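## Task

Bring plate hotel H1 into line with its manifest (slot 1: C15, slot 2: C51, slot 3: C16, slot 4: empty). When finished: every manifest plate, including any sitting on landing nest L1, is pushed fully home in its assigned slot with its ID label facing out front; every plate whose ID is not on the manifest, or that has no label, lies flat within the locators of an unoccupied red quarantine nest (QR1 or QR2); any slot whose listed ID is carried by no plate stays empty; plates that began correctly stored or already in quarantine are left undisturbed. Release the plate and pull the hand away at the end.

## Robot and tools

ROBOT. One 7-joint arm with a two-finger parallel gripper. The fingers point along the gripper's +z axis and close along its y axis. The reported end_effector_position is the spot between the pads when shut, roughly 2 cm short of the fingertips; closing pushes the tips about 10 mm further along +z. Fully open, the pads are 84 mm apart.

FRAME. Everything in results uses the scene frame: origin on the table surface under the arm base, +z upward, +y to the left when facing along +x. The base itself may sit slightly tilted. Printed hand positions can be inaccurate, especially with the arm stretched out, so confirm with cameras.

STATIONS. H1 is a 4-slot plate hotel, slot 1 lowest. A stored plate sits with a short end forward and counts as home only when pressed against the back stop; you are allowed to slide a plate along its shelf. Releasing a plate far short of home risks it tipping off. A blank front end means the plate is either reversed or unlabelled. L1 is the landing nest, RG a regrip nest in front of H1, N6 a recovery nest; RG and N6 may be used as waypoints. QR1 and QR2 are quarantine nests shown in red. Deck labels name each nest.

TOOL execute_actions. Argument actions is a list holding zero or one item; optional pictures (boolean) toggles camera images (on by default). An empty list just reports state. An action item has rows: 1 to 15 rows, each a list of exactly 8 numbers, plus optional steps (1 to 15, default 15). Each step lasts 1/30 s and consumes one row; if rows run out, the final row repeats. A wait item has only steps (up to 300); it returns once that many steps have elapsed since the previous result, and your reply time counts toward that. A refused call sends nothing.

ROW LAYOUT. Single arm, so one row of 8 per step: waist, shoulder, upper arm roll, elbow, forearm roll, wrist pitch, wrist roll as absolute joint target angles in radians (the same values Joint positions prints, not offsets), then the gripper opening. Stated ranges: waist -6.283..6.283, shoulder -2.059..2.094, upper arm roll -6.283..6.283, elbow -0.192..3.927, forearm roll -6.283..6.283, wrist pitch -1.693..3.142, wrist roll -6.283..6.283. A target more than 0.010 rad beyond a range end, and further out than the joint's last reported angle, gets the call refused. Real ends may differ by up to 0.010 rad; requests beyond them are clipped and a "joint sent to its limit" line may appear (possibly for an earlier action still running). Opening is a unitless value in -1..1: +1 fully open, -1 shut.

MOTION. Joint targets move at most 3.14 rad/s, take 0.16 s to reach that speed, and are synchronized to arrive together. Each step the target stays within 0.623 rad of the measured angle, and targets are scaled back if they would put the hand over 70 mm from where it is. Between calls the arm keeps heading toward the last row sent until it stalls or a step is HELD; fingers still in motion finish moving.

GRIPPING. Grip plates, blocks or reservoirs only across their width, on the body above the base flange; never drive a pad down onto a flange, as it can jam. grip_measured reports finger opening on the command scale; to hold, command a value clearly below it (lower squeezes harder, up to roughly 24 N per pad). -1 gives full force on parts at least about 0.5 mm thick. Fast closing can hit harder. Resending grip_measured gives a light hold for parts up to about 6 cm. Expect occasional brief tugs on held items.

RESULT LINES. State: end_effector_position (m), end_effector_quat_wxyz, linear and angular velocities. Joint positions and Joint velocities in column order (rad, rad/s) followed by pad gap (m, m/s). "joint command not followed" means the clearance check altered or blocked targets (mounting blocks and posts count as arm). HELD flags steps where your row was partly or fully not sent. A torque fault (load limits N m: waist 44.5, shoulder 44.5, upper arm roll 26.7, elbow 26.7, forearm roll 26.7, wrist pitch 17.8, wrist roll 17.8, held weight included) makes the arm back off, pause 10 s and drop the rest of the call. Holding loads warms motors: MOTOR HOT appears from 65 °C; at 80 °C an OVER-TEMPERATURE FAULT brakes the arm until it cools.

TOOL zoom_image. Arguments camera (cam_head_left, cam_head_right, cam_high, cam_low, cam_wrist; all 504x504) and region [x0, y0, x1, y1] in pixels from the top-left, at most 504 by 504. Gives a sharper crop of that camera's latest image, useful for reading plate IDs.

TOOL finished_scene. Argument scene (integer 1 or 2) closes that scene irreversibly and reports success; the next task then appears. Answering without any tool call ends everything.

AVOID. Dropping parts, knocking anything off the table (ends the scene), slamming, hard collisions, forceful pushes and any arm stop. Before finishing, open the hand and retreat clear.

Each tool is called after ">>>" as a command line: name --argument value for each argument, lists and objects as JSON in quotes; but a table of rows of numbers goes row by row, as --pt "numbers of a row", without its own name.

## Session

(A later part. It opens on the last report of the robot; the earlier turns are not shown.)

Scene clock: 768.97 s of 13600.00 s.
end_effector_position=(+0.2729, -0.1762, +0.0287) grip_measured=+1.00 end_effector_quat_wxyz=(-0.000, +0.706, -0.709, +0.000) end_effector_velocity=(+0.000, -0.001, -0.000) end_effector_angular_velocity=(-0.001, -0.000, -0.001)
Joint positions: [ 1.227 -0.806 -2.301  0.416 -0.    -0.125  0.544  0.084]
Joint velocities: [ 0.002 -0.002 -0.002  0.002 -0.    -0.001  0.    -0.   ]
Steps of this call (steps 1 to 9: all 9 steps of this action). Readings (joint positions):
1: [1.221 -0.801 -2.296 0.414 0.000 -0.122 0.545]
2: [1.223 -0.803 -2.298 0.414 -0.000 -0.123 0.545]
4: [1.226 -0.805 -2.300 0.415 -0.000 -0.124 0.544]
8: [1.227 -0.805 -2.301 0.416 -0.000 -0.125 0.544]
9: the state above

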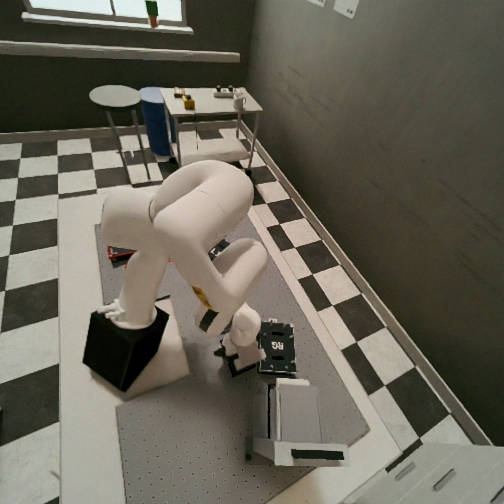

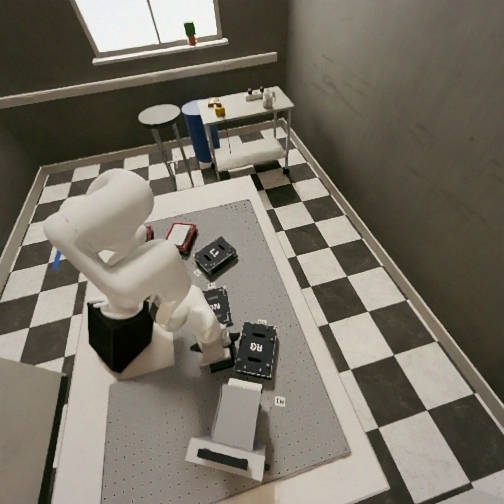

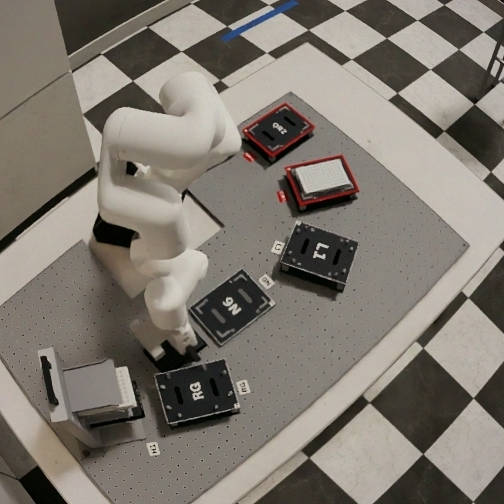

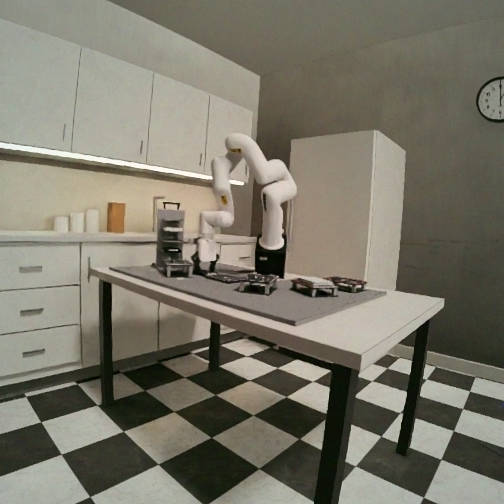

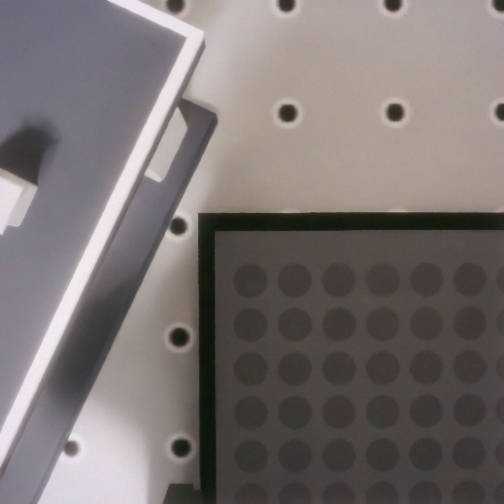

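>>> execute_actions --actions '[]'

Scene clock: 827.03 s of 13600.00 s.
end_effector_position=(+0.2729, -0.1763, +0.0287) grip_measured=+1.00 end_effector_quat_wxyz=(-0.000, +0.706, -0.709, +0.000) end_effector_velocity=(-0.000, +0.000, +0.000) end_effector_angular_velocity=(+0.000, +0.000, +0.000)
Joint positions: [ 1.227 -0.806 -2.301  0.416  0.    -0.125  0.544  0.084]
Joint velocities: [-0.  0. -0. -0.  0.  0. -0.  0.]
Steps of this call (steps 1 to 15: the robot went on to your last target; steps 16 to 90: nothing new was sent; then 55.07 s passed at rest). Readings (joint positions):
1: [1.227 -0.806 -2.301 0.416 -0.000 -0.125 0.544]
2: [1.227 -0.806 -2.301 0.416 -0.000 -0.125 0.544]
4: [1.227 -0.806 -2.301 0.416 -0.000 -0.125 0.544]
8: [1.227 -0.806 -2.301 0.416 -0.000 -0.125 0.544]
90: the state above
The arm was judged still, so your last target was given up. Only a new action makes it travel on or press farther. Fingers that are still opening or closing keep moving.

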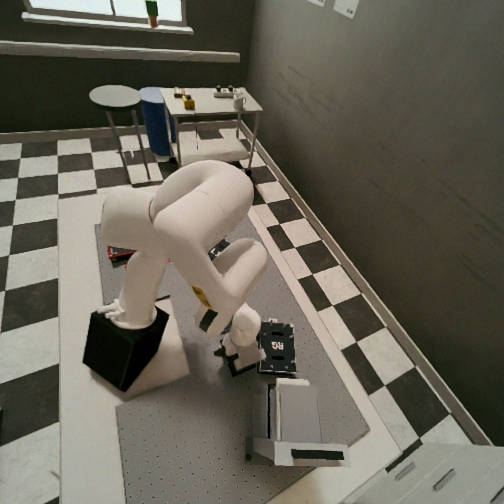

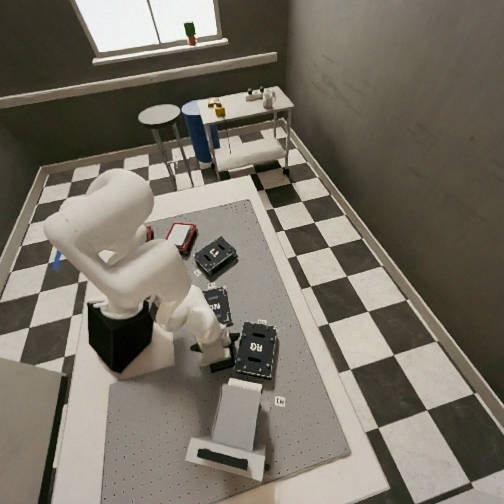

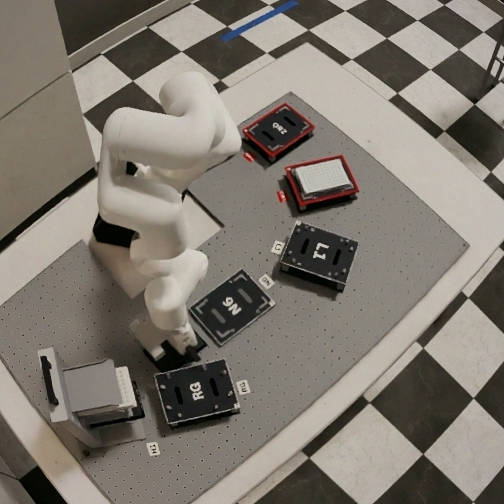

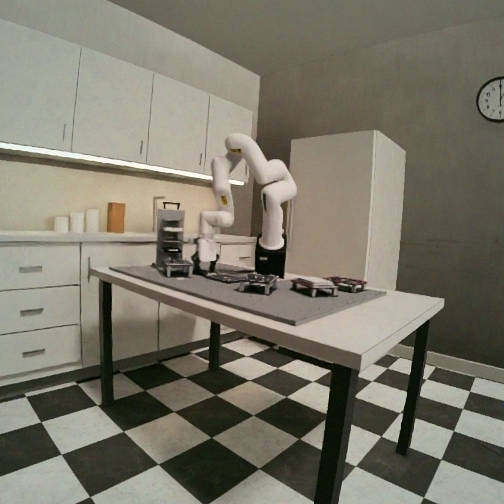

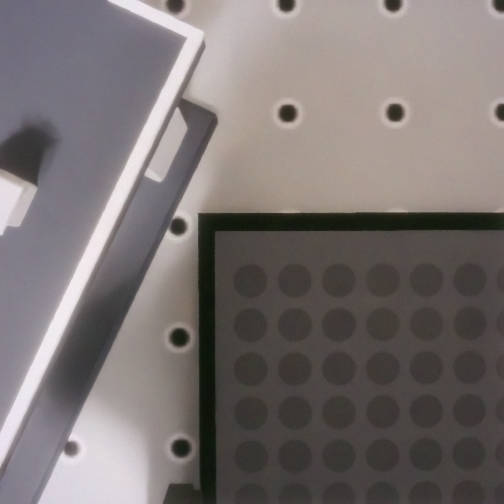

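>>> zoom_image --camera "cam_high" --region '[30, 330, 250, 470]'

>>> zoom_image --camera "cam_head_right" --region '[170, 310, 320, 490]'

Region (30, 330, 250, 470) of cam_high's 504x504 image, scaled by 2.291, with more detail than that image has; it fills the top 321 rows of this view, and the rest is white.

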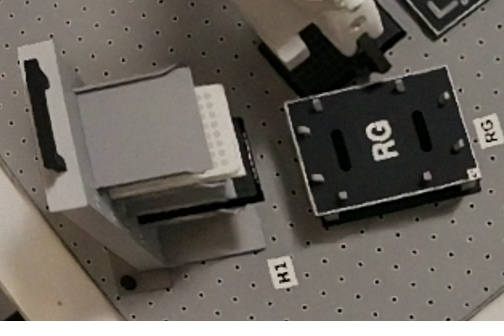

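Region (170, 310, 320, 490) of cam_head_right's 504x504 image, scaled by 2.800, with more detail than that image has.

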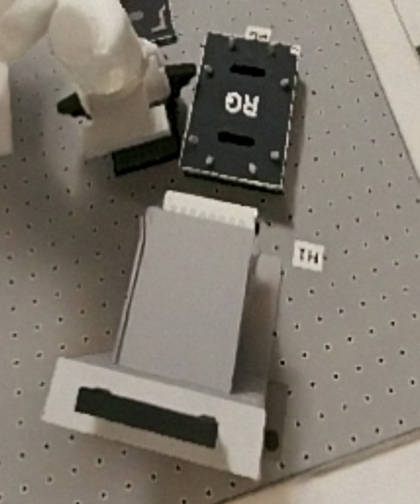

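>>> execute_actions --actions '[{"rows":[[1.2273,-0.8057,-2.3011,0.4165,0,-0.1251,0.5441,-1]],"steps":9}]' --pictures false

>>> execute_actions --actions '[{"rows":[[1.2174,-0.7991,-2.2943,0.4131,0,-0.1189,0.5441,-1],[1.1972,-0.7861,-2.2801,0.4064,0,-0.1062,0.5441,-1],[1.1658,-0.7673,-2.2578,0.3968,0,-0.0869,0.5441,-1],[1.1219,-0.7433,-2.2258,0.3848,0,-0.0605,0.5441,-1],[1.0636,-0.7152,-2.1824,0.3709,0,-0.0264,0.5441,-1],[1.0017,-0.6892,-2.1351,0.3584,0,0.0089,0.5441,-1],[0.9361,-0.6652,-2.0840,0.3472,0,0.0454,0.5441,-1],[0.8668,-0.6433,-2.0290,0.3374,0,0.0832,0.5441,-1],[0.7939,-0.6235,-1.9703,0.3289,0,0.1222,0.5441,-1],[0.7172,-0.6057,-1.9076,0.3218,0,0.1624,0.5441,-1],[0.6606,-0.6007,-1.8511,0.3390,0,0.2112,0.5805,-1],[0.6083,-0.5961,-1.7987,0.3573,0,0.2588,0.6160,-1],[0.5603,-0.5918,-1.7502,0.3768,0,0.3053,0.6506,-1],[0.5164,-0.5878,-1.7055,0.3974,0,0.3505,0.6843,-1],[0.4767,-0.5842,-1.6648,0.4192,0,0.3945,0.7172,-1]],"steps":15}]' --pictures false

>>> execute_actions --actions '[{"rows":[[0.4413,-0.5809,-1.6280,0.4421,0,0.4373,0.7491,-1],[0.4101,-0.5780,-1.5952,0.4663,0,0.4789,0.7801,-1],[0.3830,-0.5754,-1.5662,0.4915,0,0.5194,0.8102,-1],[0.3603,-0.5732,-1.5412,0.5179,0,0.5586,0.8395,-1],[0.3417,-0.5713,-1.5201,0.5455,0,0.5966,0.8678,-1],[0.3274,-0.5698,-1.5029,0.5742,0,0.6334,0.8952,-1],[0.3172,-0.5686,-1.4897,0.6041,0,0.6690,0.9218,-1],[0.3113,-0.5677,-1.4804,0.6351,0,0.7035,0.9474,-1],[0.3096,-0.5672,-1.4750,0.6673,0,0.7367,0.9722,-1],[0.3122,-0.5670,-1.4735,0.7007,0,0.7687,0.9961,-1],[0.3189,-0.5672,-1.4760,0.7352,0,0.7995,1.0190,-1],[0.3299,-0.5677,-1.4823,0.7709,0,0.8291,1.0411,-1],[0.3451,-0.5686,-1.4926,0.8077,0,0.8576,1.0622,-1],[0.3645,-0.5698,-1.5069,0.8457,0,0.8848,1.0825,-1],[0.3881,-0.5714,-1.5250,0.8848,0,0.9108,1.1019,-1]],"steps":15}]' --pictures false

>>> execute_actions --actions '[{"rows":[[0.3881,-0.5714,-1.5250,0.8848,0,0.9108,1.1019,-1],[0.3881,-0.5714,-1.5250,0.8848,0,0.9108,1.1019,-1],[0.4064,-0.5708,-1.5526,0.8941,0,0.9107,1.0898,-1],[0.4339,-0.5705,-1.5937,0.9085,0,0.9108,1.0720,-1],[0.4650,-0.5714,-1.6398,0.9258,0,0.9114,1.0522,-1],[0.4979,-0.5736,-1.6879,0.9451,0,0.9126,1.0316,-1],[0.5344,-0.5775,-1.7407,0.9676,0,0.9145,1.0093,-1],[0.5709,-0.5830,-1.7927,0.9914,0,0.9170,0.9876,-1],[0.6073,-0.5901,-1.8440,1.0164,0,0.9202,0.9664,-1],[0.6437,-0.5988,-1.8945,1.0427,0,0.9240,0.9458,-1],[0.6764,-0.6080,-1.9393,1.0674,0,0.9280,0.9278,-1],[0.7054,-0.6173,-1.9786,1.0902,0,0.9320,0.9121,-1],[0.7290,-0.6256,-2.0102,1.1093,0,0.9355,0.8996,-1],[0.7435,-0.6311,-2.0294,1.1213,0,0.9378,0.8921,-1],[0.7525,-0.6346,-2.0414,1.1289,0,0.9393,0.8874,-1]],"steps":15}]' --pictures false

>>> execute_actions --actions '[{"rows":[[0.7525,-0.6346,-2.0414,1.1289,0,0.9393,0.8874,-1]],"steps":8}]'

Scene clock: 873.20 s of 13600.00 s.
end_effector_position=(+0.2729, -0.1763, +0.0287) grip_measured=+0.94 end_effector_quat_wxyz=(-0.000, +0.706, -0.709, +0.000) end_effector_velocity=(+0.000, +0.000, -0.000) end_effector_angular_velocity=(+0.001, -0.000, +0.001)
Joint positions: [ 1.227 -0.805 -2.301  0.416 -0.    -0.125  0.544  0.082]
Joint velocities: [ 0.    -0.001  0.001  0.    -0.     0.001 -0.     0.   ]
Steps of this call (steps 1 to 90: nothing new was sent; then 42.87 s passed at rest; steps 91 to 99: all 9 steps of this action). Readings (joint positions):
91: [1.227 -0.806 -2.301 0.416 -0.000 -0.125 0.544]
92: [1.227 -0.805 -2.301 0.416 -0.000 -0.125 0.544]
94: [1.227 -0.805 -2.301 0.416 -0.000 -0.125 0.544]
98: [1.227 -0.805 -2.301 0.416 -0.000 -0.125 0.544]
99: the state above

Scene clock: 873.70 s of 13600.00 s.
end_effector_position=(+0.2823, -0.1781, +0.1116) grip_measured=+0.93 end_effector_quat_wxyz=(-0.008, +0.698, -0.716, -0.000) end_effector_velocity=(+0.093, -0.033, +0.267) end_effector_angular_velocity=(+0.110, +0.011, -0.534)
Joint positions: [ 0.717 -0.619 -1.895  0.345  0.     0.186  0.575  0.082]
Joint velocities: [-1.728  0.313  1.577  0.171 -0.     1.313  0.7   -0.   ]
Steps of this call (steps 1 to 15: all 15 steps of this action). Readings (joint positions):
1: [1.227 -0.805 -2.301 0.416 -0.000 -0.125 0.544]
2: [1.225 -0.804 -2.299 0.416 0.000 -0.123 0.544]
4: [1.210 -0.795 -2.288 0.410 0.000 -0.113 0.544]
8: [1.102 -0.738 -2.209 0.382 0.000 -0.049 0.544]
15: the state above

Scene clock: 874.20 s of 13600.00 s.
end_effector_position=(+0.3583, -0.2438, +0.2636) grip_measured=+0.93 end_effector_quat_wxyz=(-0.002, -0.563, +0.827, -0.001) end_effector_velocity=(+0.162, -0.139, +0.264) end_effector_angular_velocity=(+0.005, -0.010, -0.563)
Joint positions: [ 0.331 -0.568 -1.489  0.733 -0.     0.789  1.011  0.082]
Joint velocities: [ 0.249 -0.007 -0.101  1.037 -0.001  0.904  0.673 -0.   ]
Steps of this call (steps 1 to 15: all 15 steps of this action). Readings (joint positions):
1: [0.661 -0.610 -1.843 0.354 0.000 0.231 0.603]
2: [0.607 -0.602 -1.792 0.370 0.000 0.278 0.634]
4: [0.514 -0.590 -1.700 0.414 -0.000 0.369 0.700]
8: [0.384 -0.576 -1.565 0.515 -0.000 0.540 0.826]
15: the state above

Scene clock: 874.70 s of 13600.00 s.
end_effector_position=(+0.3419, -0.3436, +0.2949) grip_measured=+0.93 end_effector_quat_wxyz=(+0.002, -0.529, +0.849, -0.001) end_effector_velocity=(-0.136, -0.270, -0.013) end_effector_angular_velocity=(-0.014, -0.001, -0.022)
Joint positions: [ 0.656 -0.607 -1.912  1.055 -0.     0.927  0.94   0.082]
Joint velocities: [ 0.876 -0.24  -1.221  0.664  0.     0.1   -0.483 -0.   ]
Steps of this call (steps 1 to 15: all 15 steps of this action). Readings (joint positions):
1: [0.342 -0.569 -1.494 0.768 -0.000 0.818 1.033]
2: [0.354 -0.569 -1.502 0.801 0.000 0.844 1.053]
4: [0.377 -0.570 -1.519 0.852 0.000 0.881 1.078]
8: [0.446 -0.572 -1.611 0.909 0.000 0.906 1.059]
15: the state above

Scene clock: 874.97 s of 13600.00 s.
end_effector_position=(+0.3284, -0.3705, +0.2923) grip_measured=+0.93 end_effector_quat_wxyz=(+0.000, -0.530, +0.848, +0.000) end_effector_velocity=(+0.004, -0.007, -0.001) end_effector_angular_velocity=(-0.001, +0.007, +0.026)
Joint positions: [ 0.749 -0.633 -2.035  1.126  0.     0.939  0.889  0.082]
Joint velocities: [ 0.046 -0.006 -0.036  0.032 -0.     0.007 -0.024 -0.   ]
Steps of this call (steps 1 to 8: all 8 steps of this action). Readings (joint positions):
1: [0.684 -0.615 -1.950 1.076 -0.000 0.930 0.925]
2: [0.706 -0.622 -1.981 1.093 -0.000 0.933 0.913]
4: [0.733 -0.630 -2.018 1.114 -0.000 0.936 0.898]
8: the state above

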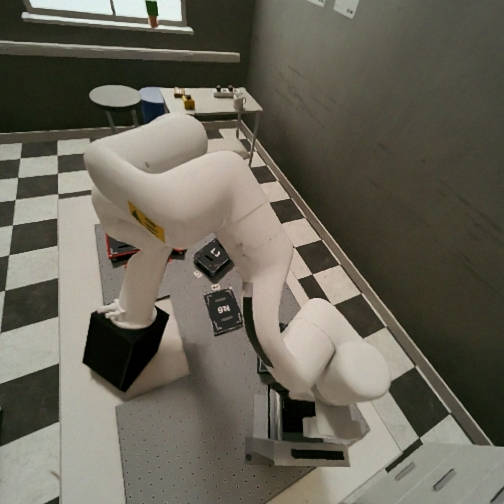

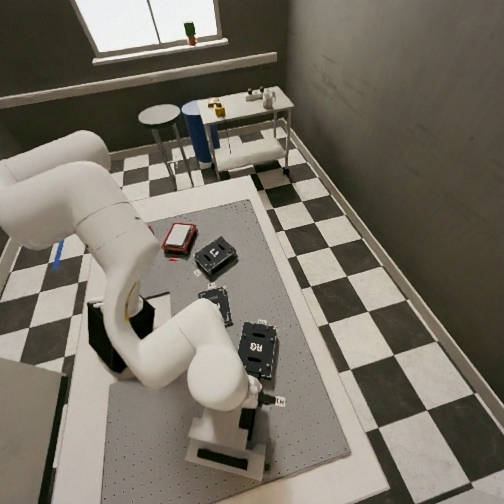

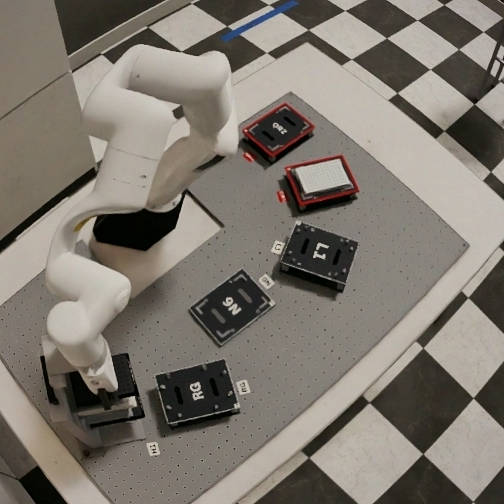

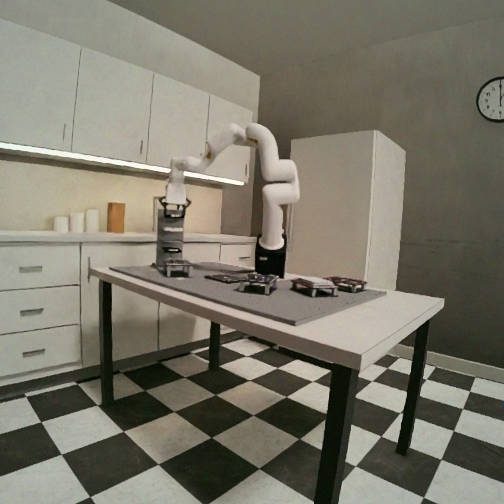

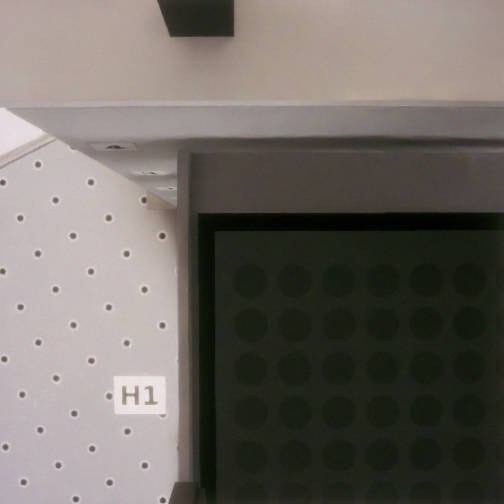

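>>> execute_actions --actions '[{"rows":[[0.7560,-0.6354,-2.0430,1.1319,0,0.9401,0.8886,-1],[0.7595,-0.6363,-2.0447,1.1349,0,0.9409,0.8898,-1],[0.7595,-0.6363,-2.0447,1.1349,0,0.9409,0.8898,-1],[0.7616,-0.6369,-2.0463,1.1336,0,0.9382,0.8898,-1],[0.7636,-0.6376,-2.0480,1.1323,0,0.9356,0.8898,-1],[0.7657,-0.6382,-2.0496,1.1311,0,0.9329,0.8898,-1]],"steps":12}]'

>>> zoom_image --camera "cam_wrist" --region '[160, 130, 260, 500]'

Scene clock: 883.47 s of 13600.00 s.
end_effector_position=(+0.3290, -0.3727, +0.2895) grip_measured=+0.93 end_effector_quat_wxyz=(+0.000, -0.530, +0.848, +0.000) end_effector_velocity=(-0.000, -0.002, -0.001) end_effector_angular_velocity=(-0.004, -0.000, -0.002)
Joint positions: [ 0.765 -0.638 -2.049  1.131  0.     0.934  0.89   0.082]
Joint velocities: [ 0.006 -0.001 -0.007  0.     0.    -0.007  0.     0.   ]
Steps of this call (steps 1 to 15: the robot went on to your last target; steps 16 to 90: nothing new was sent; then 5.10 s passed at rest; steps 91 to 102: all 12 steps of this action). Readings (joint positions):
91: [0.753 -0.635 -2.041 1.129 -0.000 0.939 0.887]
92: [0.753 -0.635 -2.042 1.130 -0.000 0.940 0.888]
94: [0.756 -0.636 -2.043 1.132 -0.000 0.940 0.889]
98: [0.763 -0.637 -2.047 1.132 0.000 0.936 0.890]
102: the state above

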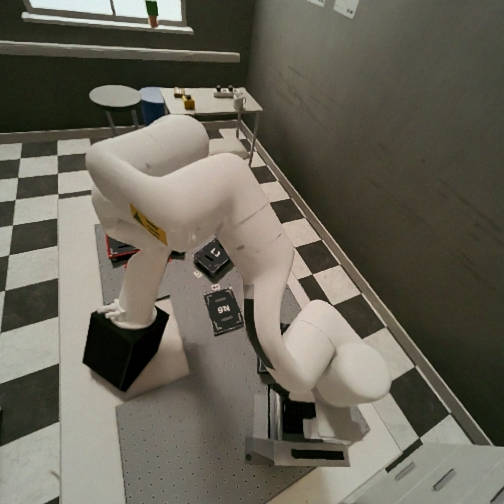

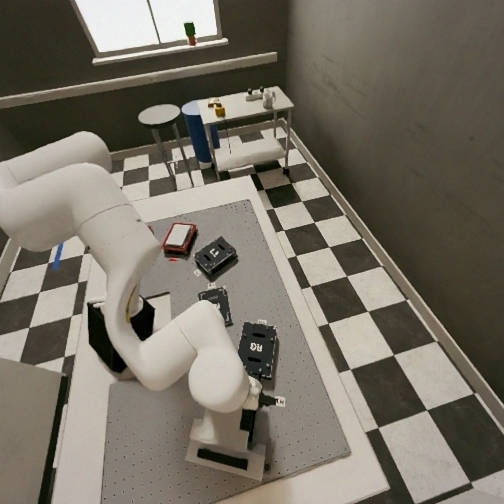

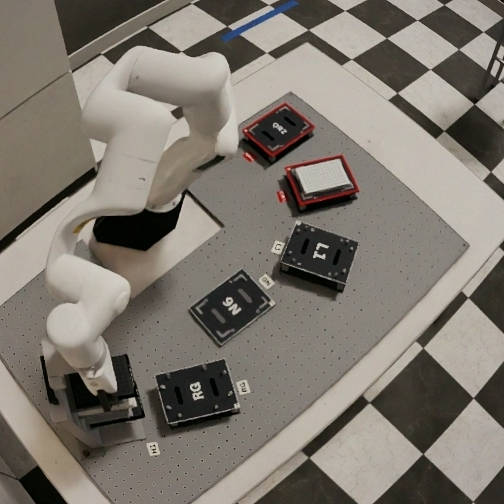

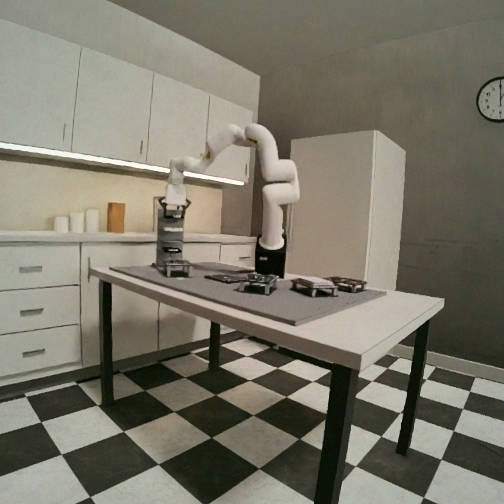

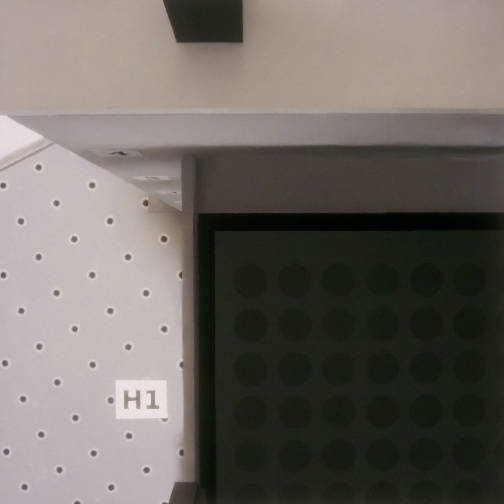

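Region (160, 130, 260, 500) of cam_wrist's 504x504 image, scaled by 1.362, with more detail than that image has; it fills the left 136 columns of this view, and the rest is white.

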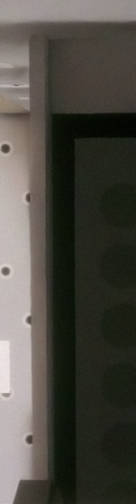

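>>> execute_actions --actions '[{"rows":[[0.7675,-0.6386,-2.0505,1.1327,0,0.9333,0.8904,-1],[0.7675,-0.6386,-2.0505,1.1327,0,0.9333,0.8904,-1],[0.7675,-0.6386,-2.0505,1.1327,0,0.9333,0.8904,-1],[0.7696,-0.6392,-2.0521,1.1314,0,0.9306,0.8904,-1],[0.7716,-0.6399,-2.0538,1.1301,0,0.9280,0.8904,-1],[0.7737,-0.6405,-2.0554,1.1289,0,0.9253,0.8904,-1],[0.7757,-0.6411,-2.0571,1.1276,0,0.9227,0.8904,-1],[0.7778,-0.6418,-2.0587,1.1263,0,0.9200,0.8904,-1]],"steps":15}]'

>>> zoom_image --camera "cam_wrist" --region '[160, 140, 300, 280]'

>>> zoom_image --camera "cam_low" --region '[145, 185, 205, 245]'

Scene clock: 890.37 s of 13600.00 s.
end_effector_position=(+0.3295, -0.3730, +0.2845) grip_measured=+0.93 end_effector_quat_wxyz=(+0.000, -0.530, +0.848, -0.000) end_effector_velocity=(-0.001, -0.002, -0.000) end_effector_angular_velocity=(-0.006, -0.001, -0.003)
Joint positions: [ 0.778 -0.642 -2.058  1.126  0.     0.921  0.89   0.082]
Joint velocities: [ 0.003  0.001 -0.005  0.     0.    -0.007 -0.    -0.   ]
Steps of this call (steps 1 to 15: the robot went on to your last target; steps 16 to 90: nothing new was sent; then 3.40 s passed at rest; steps 91 to 105: all 15 steps of this action). Readings (joint positions):
91: [0.766 -0.638 -2.050 1.131 -0.000 0.933 0.890]
92: [0.766 -0.638 -2.050 1.131 -0.000 0.933 0.890]
94: [0.767 -0.638 -2.050 1.132 -0.000 0.933 0.890]
98: [0.771 -0.640 -2.054 1.130 0.000 0.928 0.890]
105: the state above

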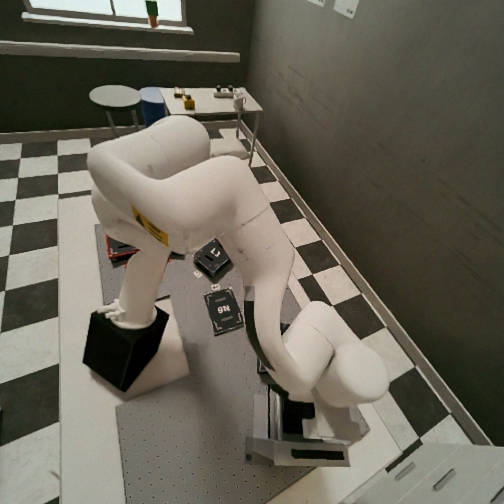

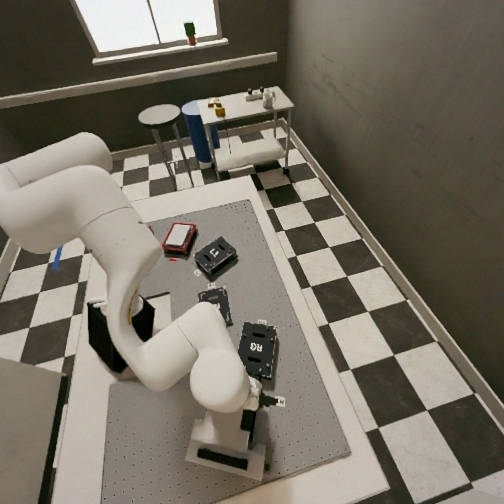

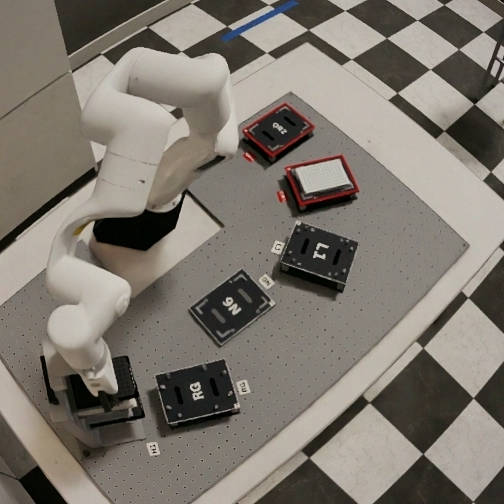

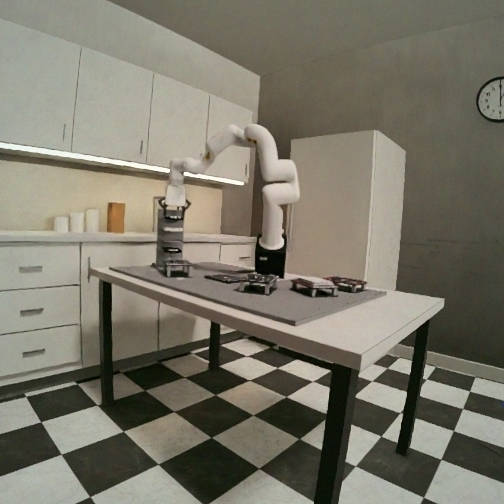

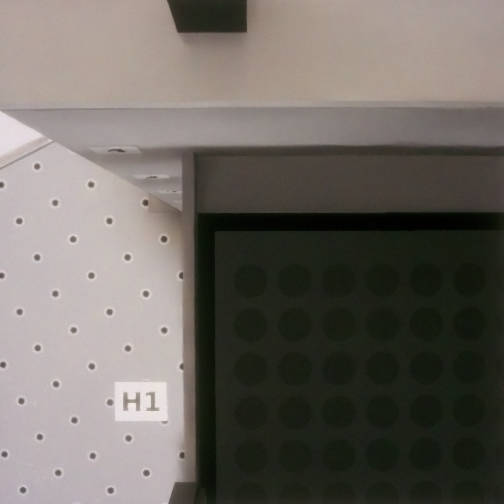

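Region (160, 140, 300, 280) of cam_wrist's 504x504 image, scaled by 3.600, with more detail than that image has.

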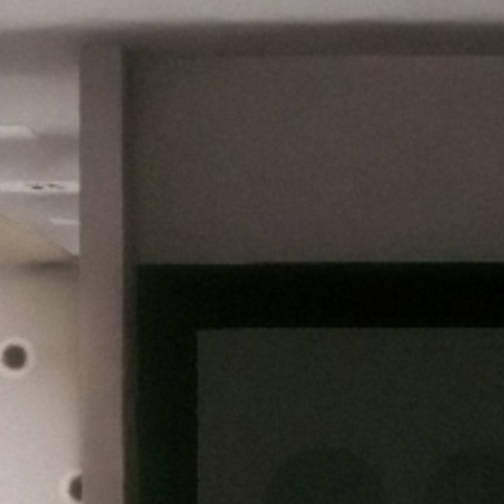

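Region (145, 185, 205, 245) of cam_low's 504x504 image, scaled by 8.400, with more detail than that image has.

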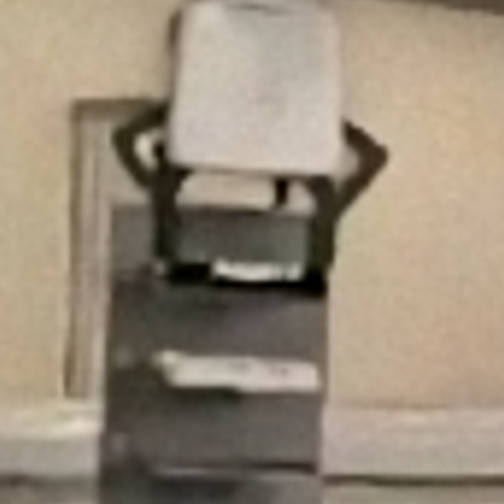

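Lower about 1.5 mm more and check for contact.

>>> execute_actions --actions '[{"rows":[[0.7788,-0.6421,-2.0595,1.1257,0,0.9187,0.8904,-1],[0.7799,-0.6424,-2.0603,1.1250,0,0.9173,0.8904,-1],[0.7809,-0.6428,-2.0612,1.1244,0,0.9160,0.8904,-1]],"steps":10}]'

>>> zoom_image --camera "cam_wrist" --region '[160, 140, 300, 280]'

Scene clock: 897.57 s of 13600.00 s.
end_effector_position=(+0.3295, -0.3730, +0.2829) grip_measured=+0.93 end_effector_quat_wxyz=(+0.000, -0.530, +0.848, -0.000) end_effector_velocity=(+0.000, -0.001, -0.000) end_effector_angular_velocity=(-0.002, -0.002, -0.000)
Joint positions: [ 0.781 -0.643 -2.061  1.124  0.     0.916  0.89   0.082]
Joint velocities: [ 0.001 -0.001 -0.002  0.001  0.    -0.003 -0.    -0.   ]
Steps of this call (steps 1 to 15: the robot went on to your last target; steps 16 to 90: nothing new was sent; then 3.87 s passed at rest; steps 91 to 100: all 10 steps of this action). Readings (joint positions):
91: [0.778 -0.642 -2.059 1.126 0.000 0.920 0.890]
92: [0.778 -0.642 -2.059 1.126 0.000 0.920 0.890]
94: [0.779 -0.642 -2.060 1.126 -0.000 0.918 0.890]
98: [0.781 -0.643 -2.061 1.124 0.000 0.917 0.890]
100: the state above

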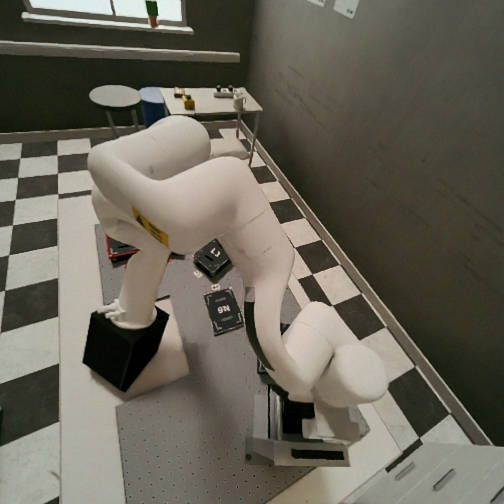

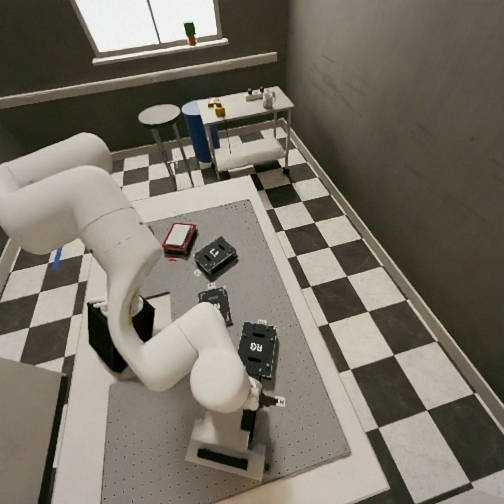

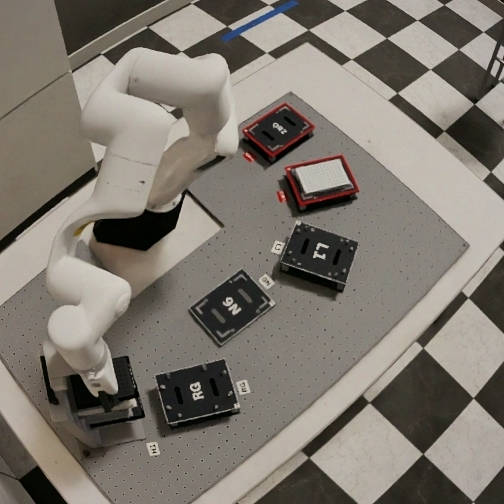

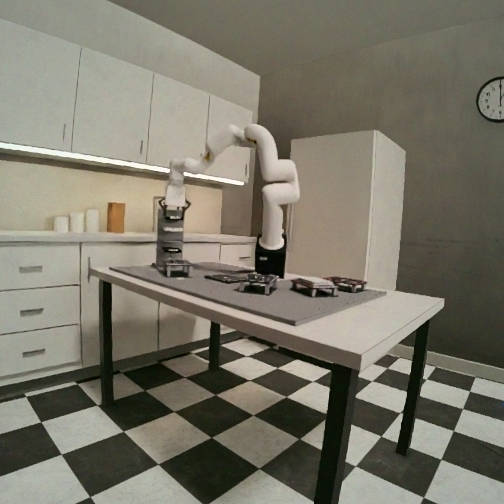

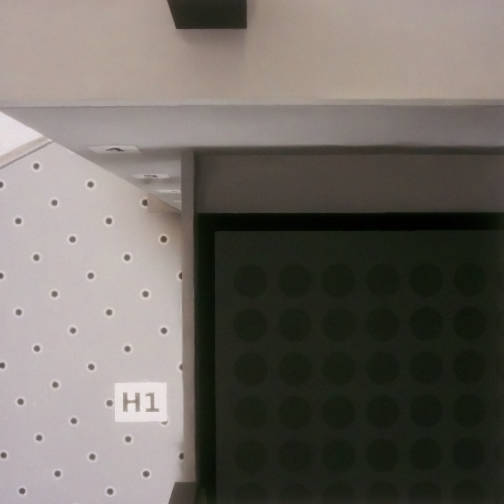

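Region (160, 140, 300, 280) of cam_wrist's 504x504 image, scaled by 3.600, with more detail than that image has.

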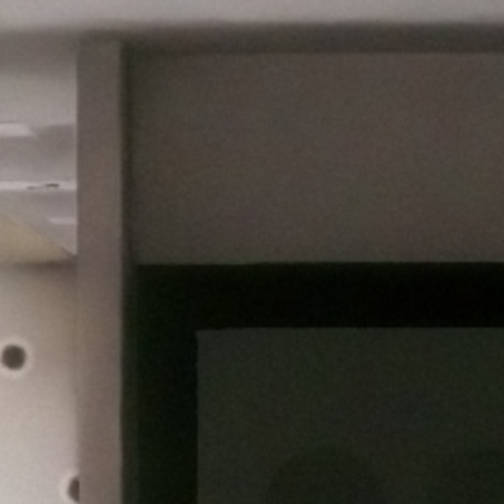

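>>> execute_actions --actions '[{"rows":[[0.7826,-0.6433,-2.0623,1.1244,0,0.9148,0.8906,-1],[0.7837,-0.6436,-2.0632,1.1237,0,0.9135,0.8906,-1],[0.7847,-0.6439,-2.0640,1.1231,0,0.9122,0.8906,-1]],"steps":12}]'

>>> zoom_image --camera "cam_wrist" --region '[160, 140, 300, 280]'

>>> zoom_image --camera "cam_low" --region '[145, 195, 205, 255]'

Scene clock: 903.33 s of 13600.00 s.
end_effector_position=(+0.3296, -0.3732, +0.2814) grip_measured=+0.93 end_effector_quat_wxyz=(+0.000, -0.530, +0.848, -0.000) end_effector_velocity=(+0.000, -0.001, +0.000) end_effector_angular_velocity=(-0.002, -0.001, -0.001)
Joint positions: [ 0.785 -0.644 -2.064  1.123 -0.     0.912  0.891  0.082]
Joint velocities: [ 0.     0.    -0.001  0.     0.    -0.002  0.     0.   ]
Steps of this call (steps 1 to 15: the robot went on to your last target; steps 16 to 90: nothing new was sent; then 2.37 s passed at rest; steps 91 to 102: all 12 steps of this action). Readings (joint positions):
91: [0.781 -0.643 -2.061 1.124 0.000 0.916 0.890]
92: [0.781 -0.643 -2.061 1.124 -0.000 0.916 0.890]
94: [0.783 -0.643 -2.062 1.124 -0.000 0.914 0.891]
98: [0.784 -0.644 -2.064 1.123 0.000 0.913 0.891]
102: the state above

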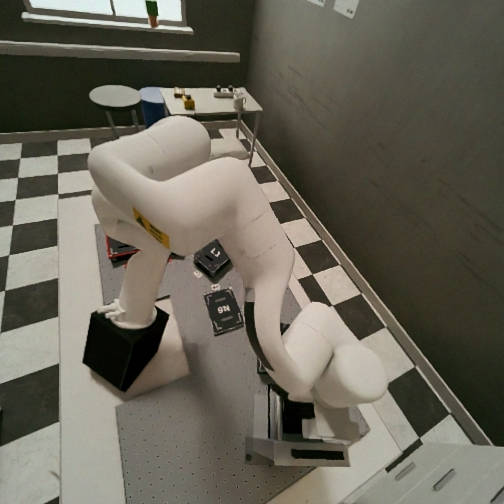

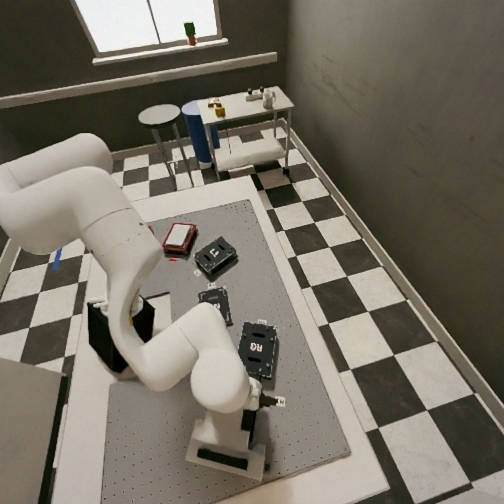

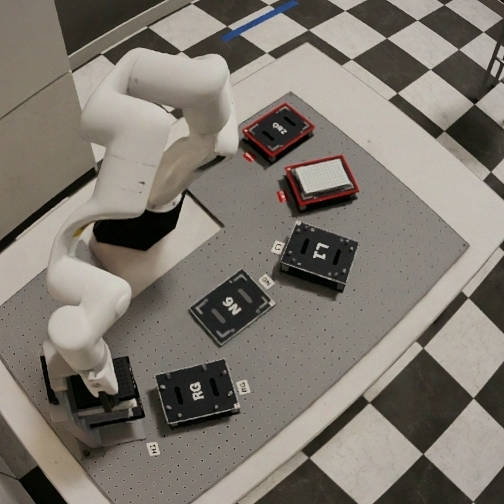

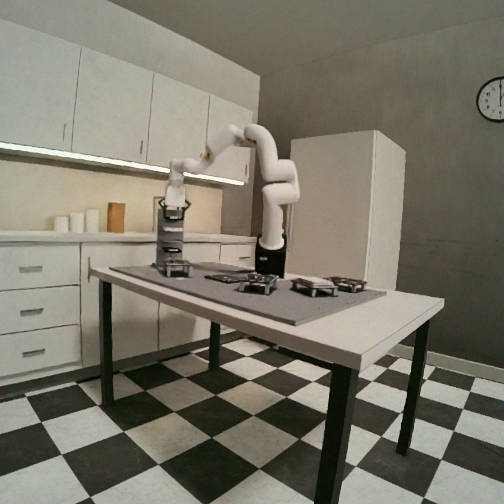

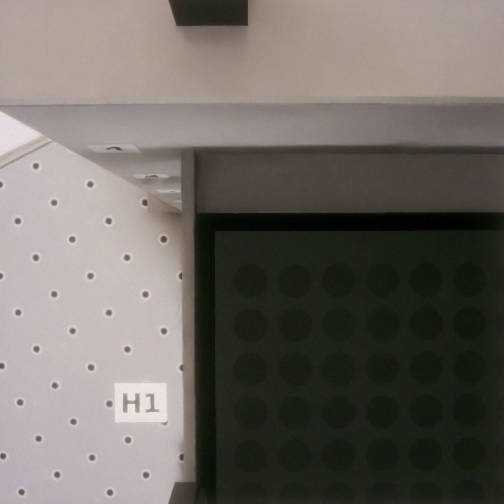

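Region (160, 140, 300, 280) of cam_wrist's 504x504 image, scaled by 3.600, with more detail than that image has.

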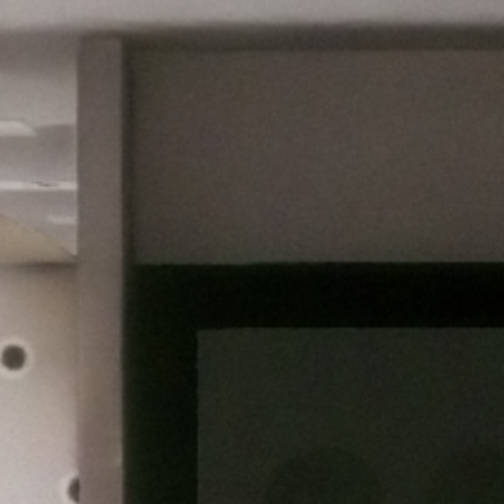

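Region (145, 195, 205, 255) of cam_low's 504x504 image, scaled by 8.400, with more detail than that image has.

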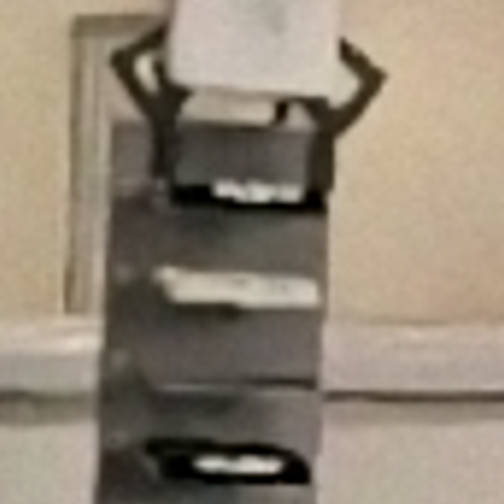

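>>> execute_actions --actions '[{"rows":[[0.7857,-0.6442,-2.0648,1.1225,0,0.9109,0.8906,-1],[0.7868,-0.6445,-2.0656,1.1218,0,0.9095,0.8906,-1],[0.7878,-0.6448,-2.0665,1.1212,0,0.9082,0.8906,-1]],"steps":12}]'

>>> zoom_image --camera "cam_wrist" --region '[160, 140, 300, 280]'

Scene clock: 909.60 s of 13600.00 s.
end_effector_position=(+0.3297, -0.3735, +0.2805) grip_measured=+0.93 end_effector_quat_wxyz=(-0.000, -0.530, +0.848, -0.001) end_effector_velocity=(-0.001, +0.000, -0.001) end_effector_angular_velocity=(+0.001, +0.001, -0.001)
Joint positions: [ 0.787 -0.644 -2.066  1.122  0.     0.908  0.891  0.082]
Joint velocities: [ 0.001 -0.    -0.002 -0.001 -0.    -0.     0.     0.   ]
Steps of this call (steps 1 to 15: the robot went on to your last target; steps 16 to 90: nothing new was sent; then 2.87 s passed at rest; steps 91 to 102: all 12 steps of this action). Readings (joint positions):
91: [0.785 -0.644 -2.064 1.123 0.000 0.912 0.891]
92: [0.785 -0.644 -2.064 1.123 0.000 0.912 0.891]
94: [0.786 -0.644 -2.065 1.122 -0.000 0.910 0.891]
98: [0.787 -0.644 -2.066 1.122 0.000 0.909 0.891]
102: the state above

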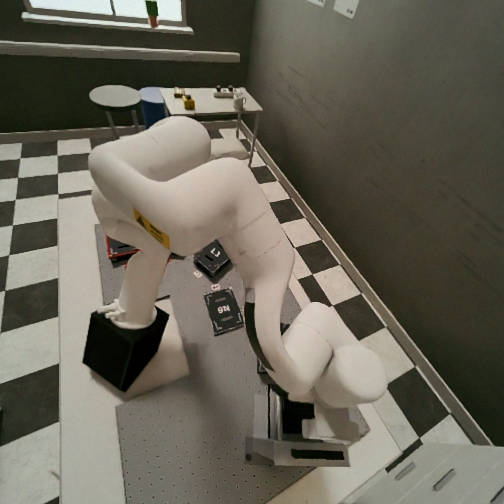

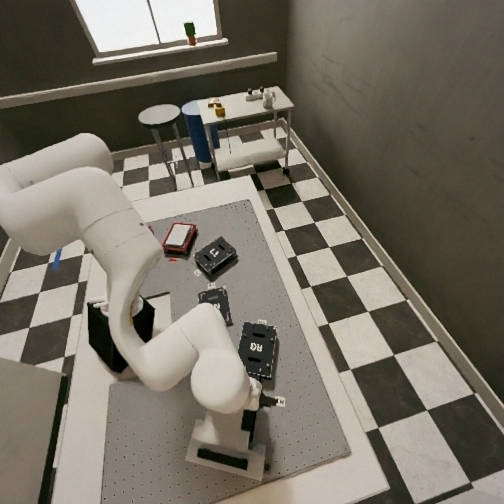

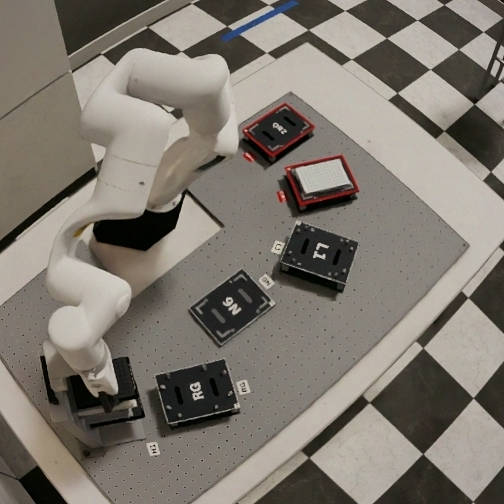

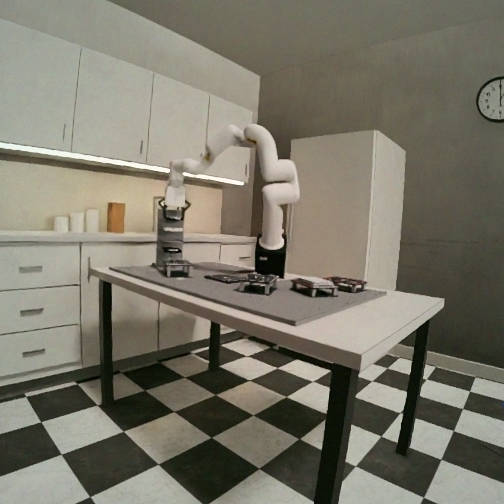

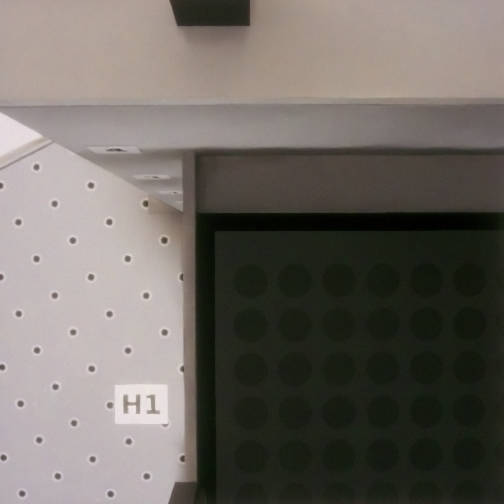

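Region (160, 140, 300, 280) of cam_wrist's 504x504 image, scaled by 3.600, with more detail than that image has.

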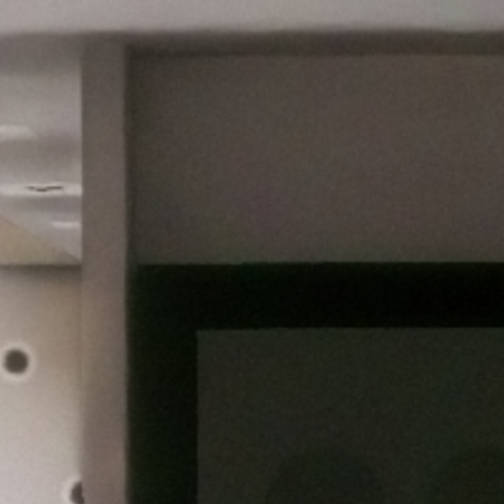

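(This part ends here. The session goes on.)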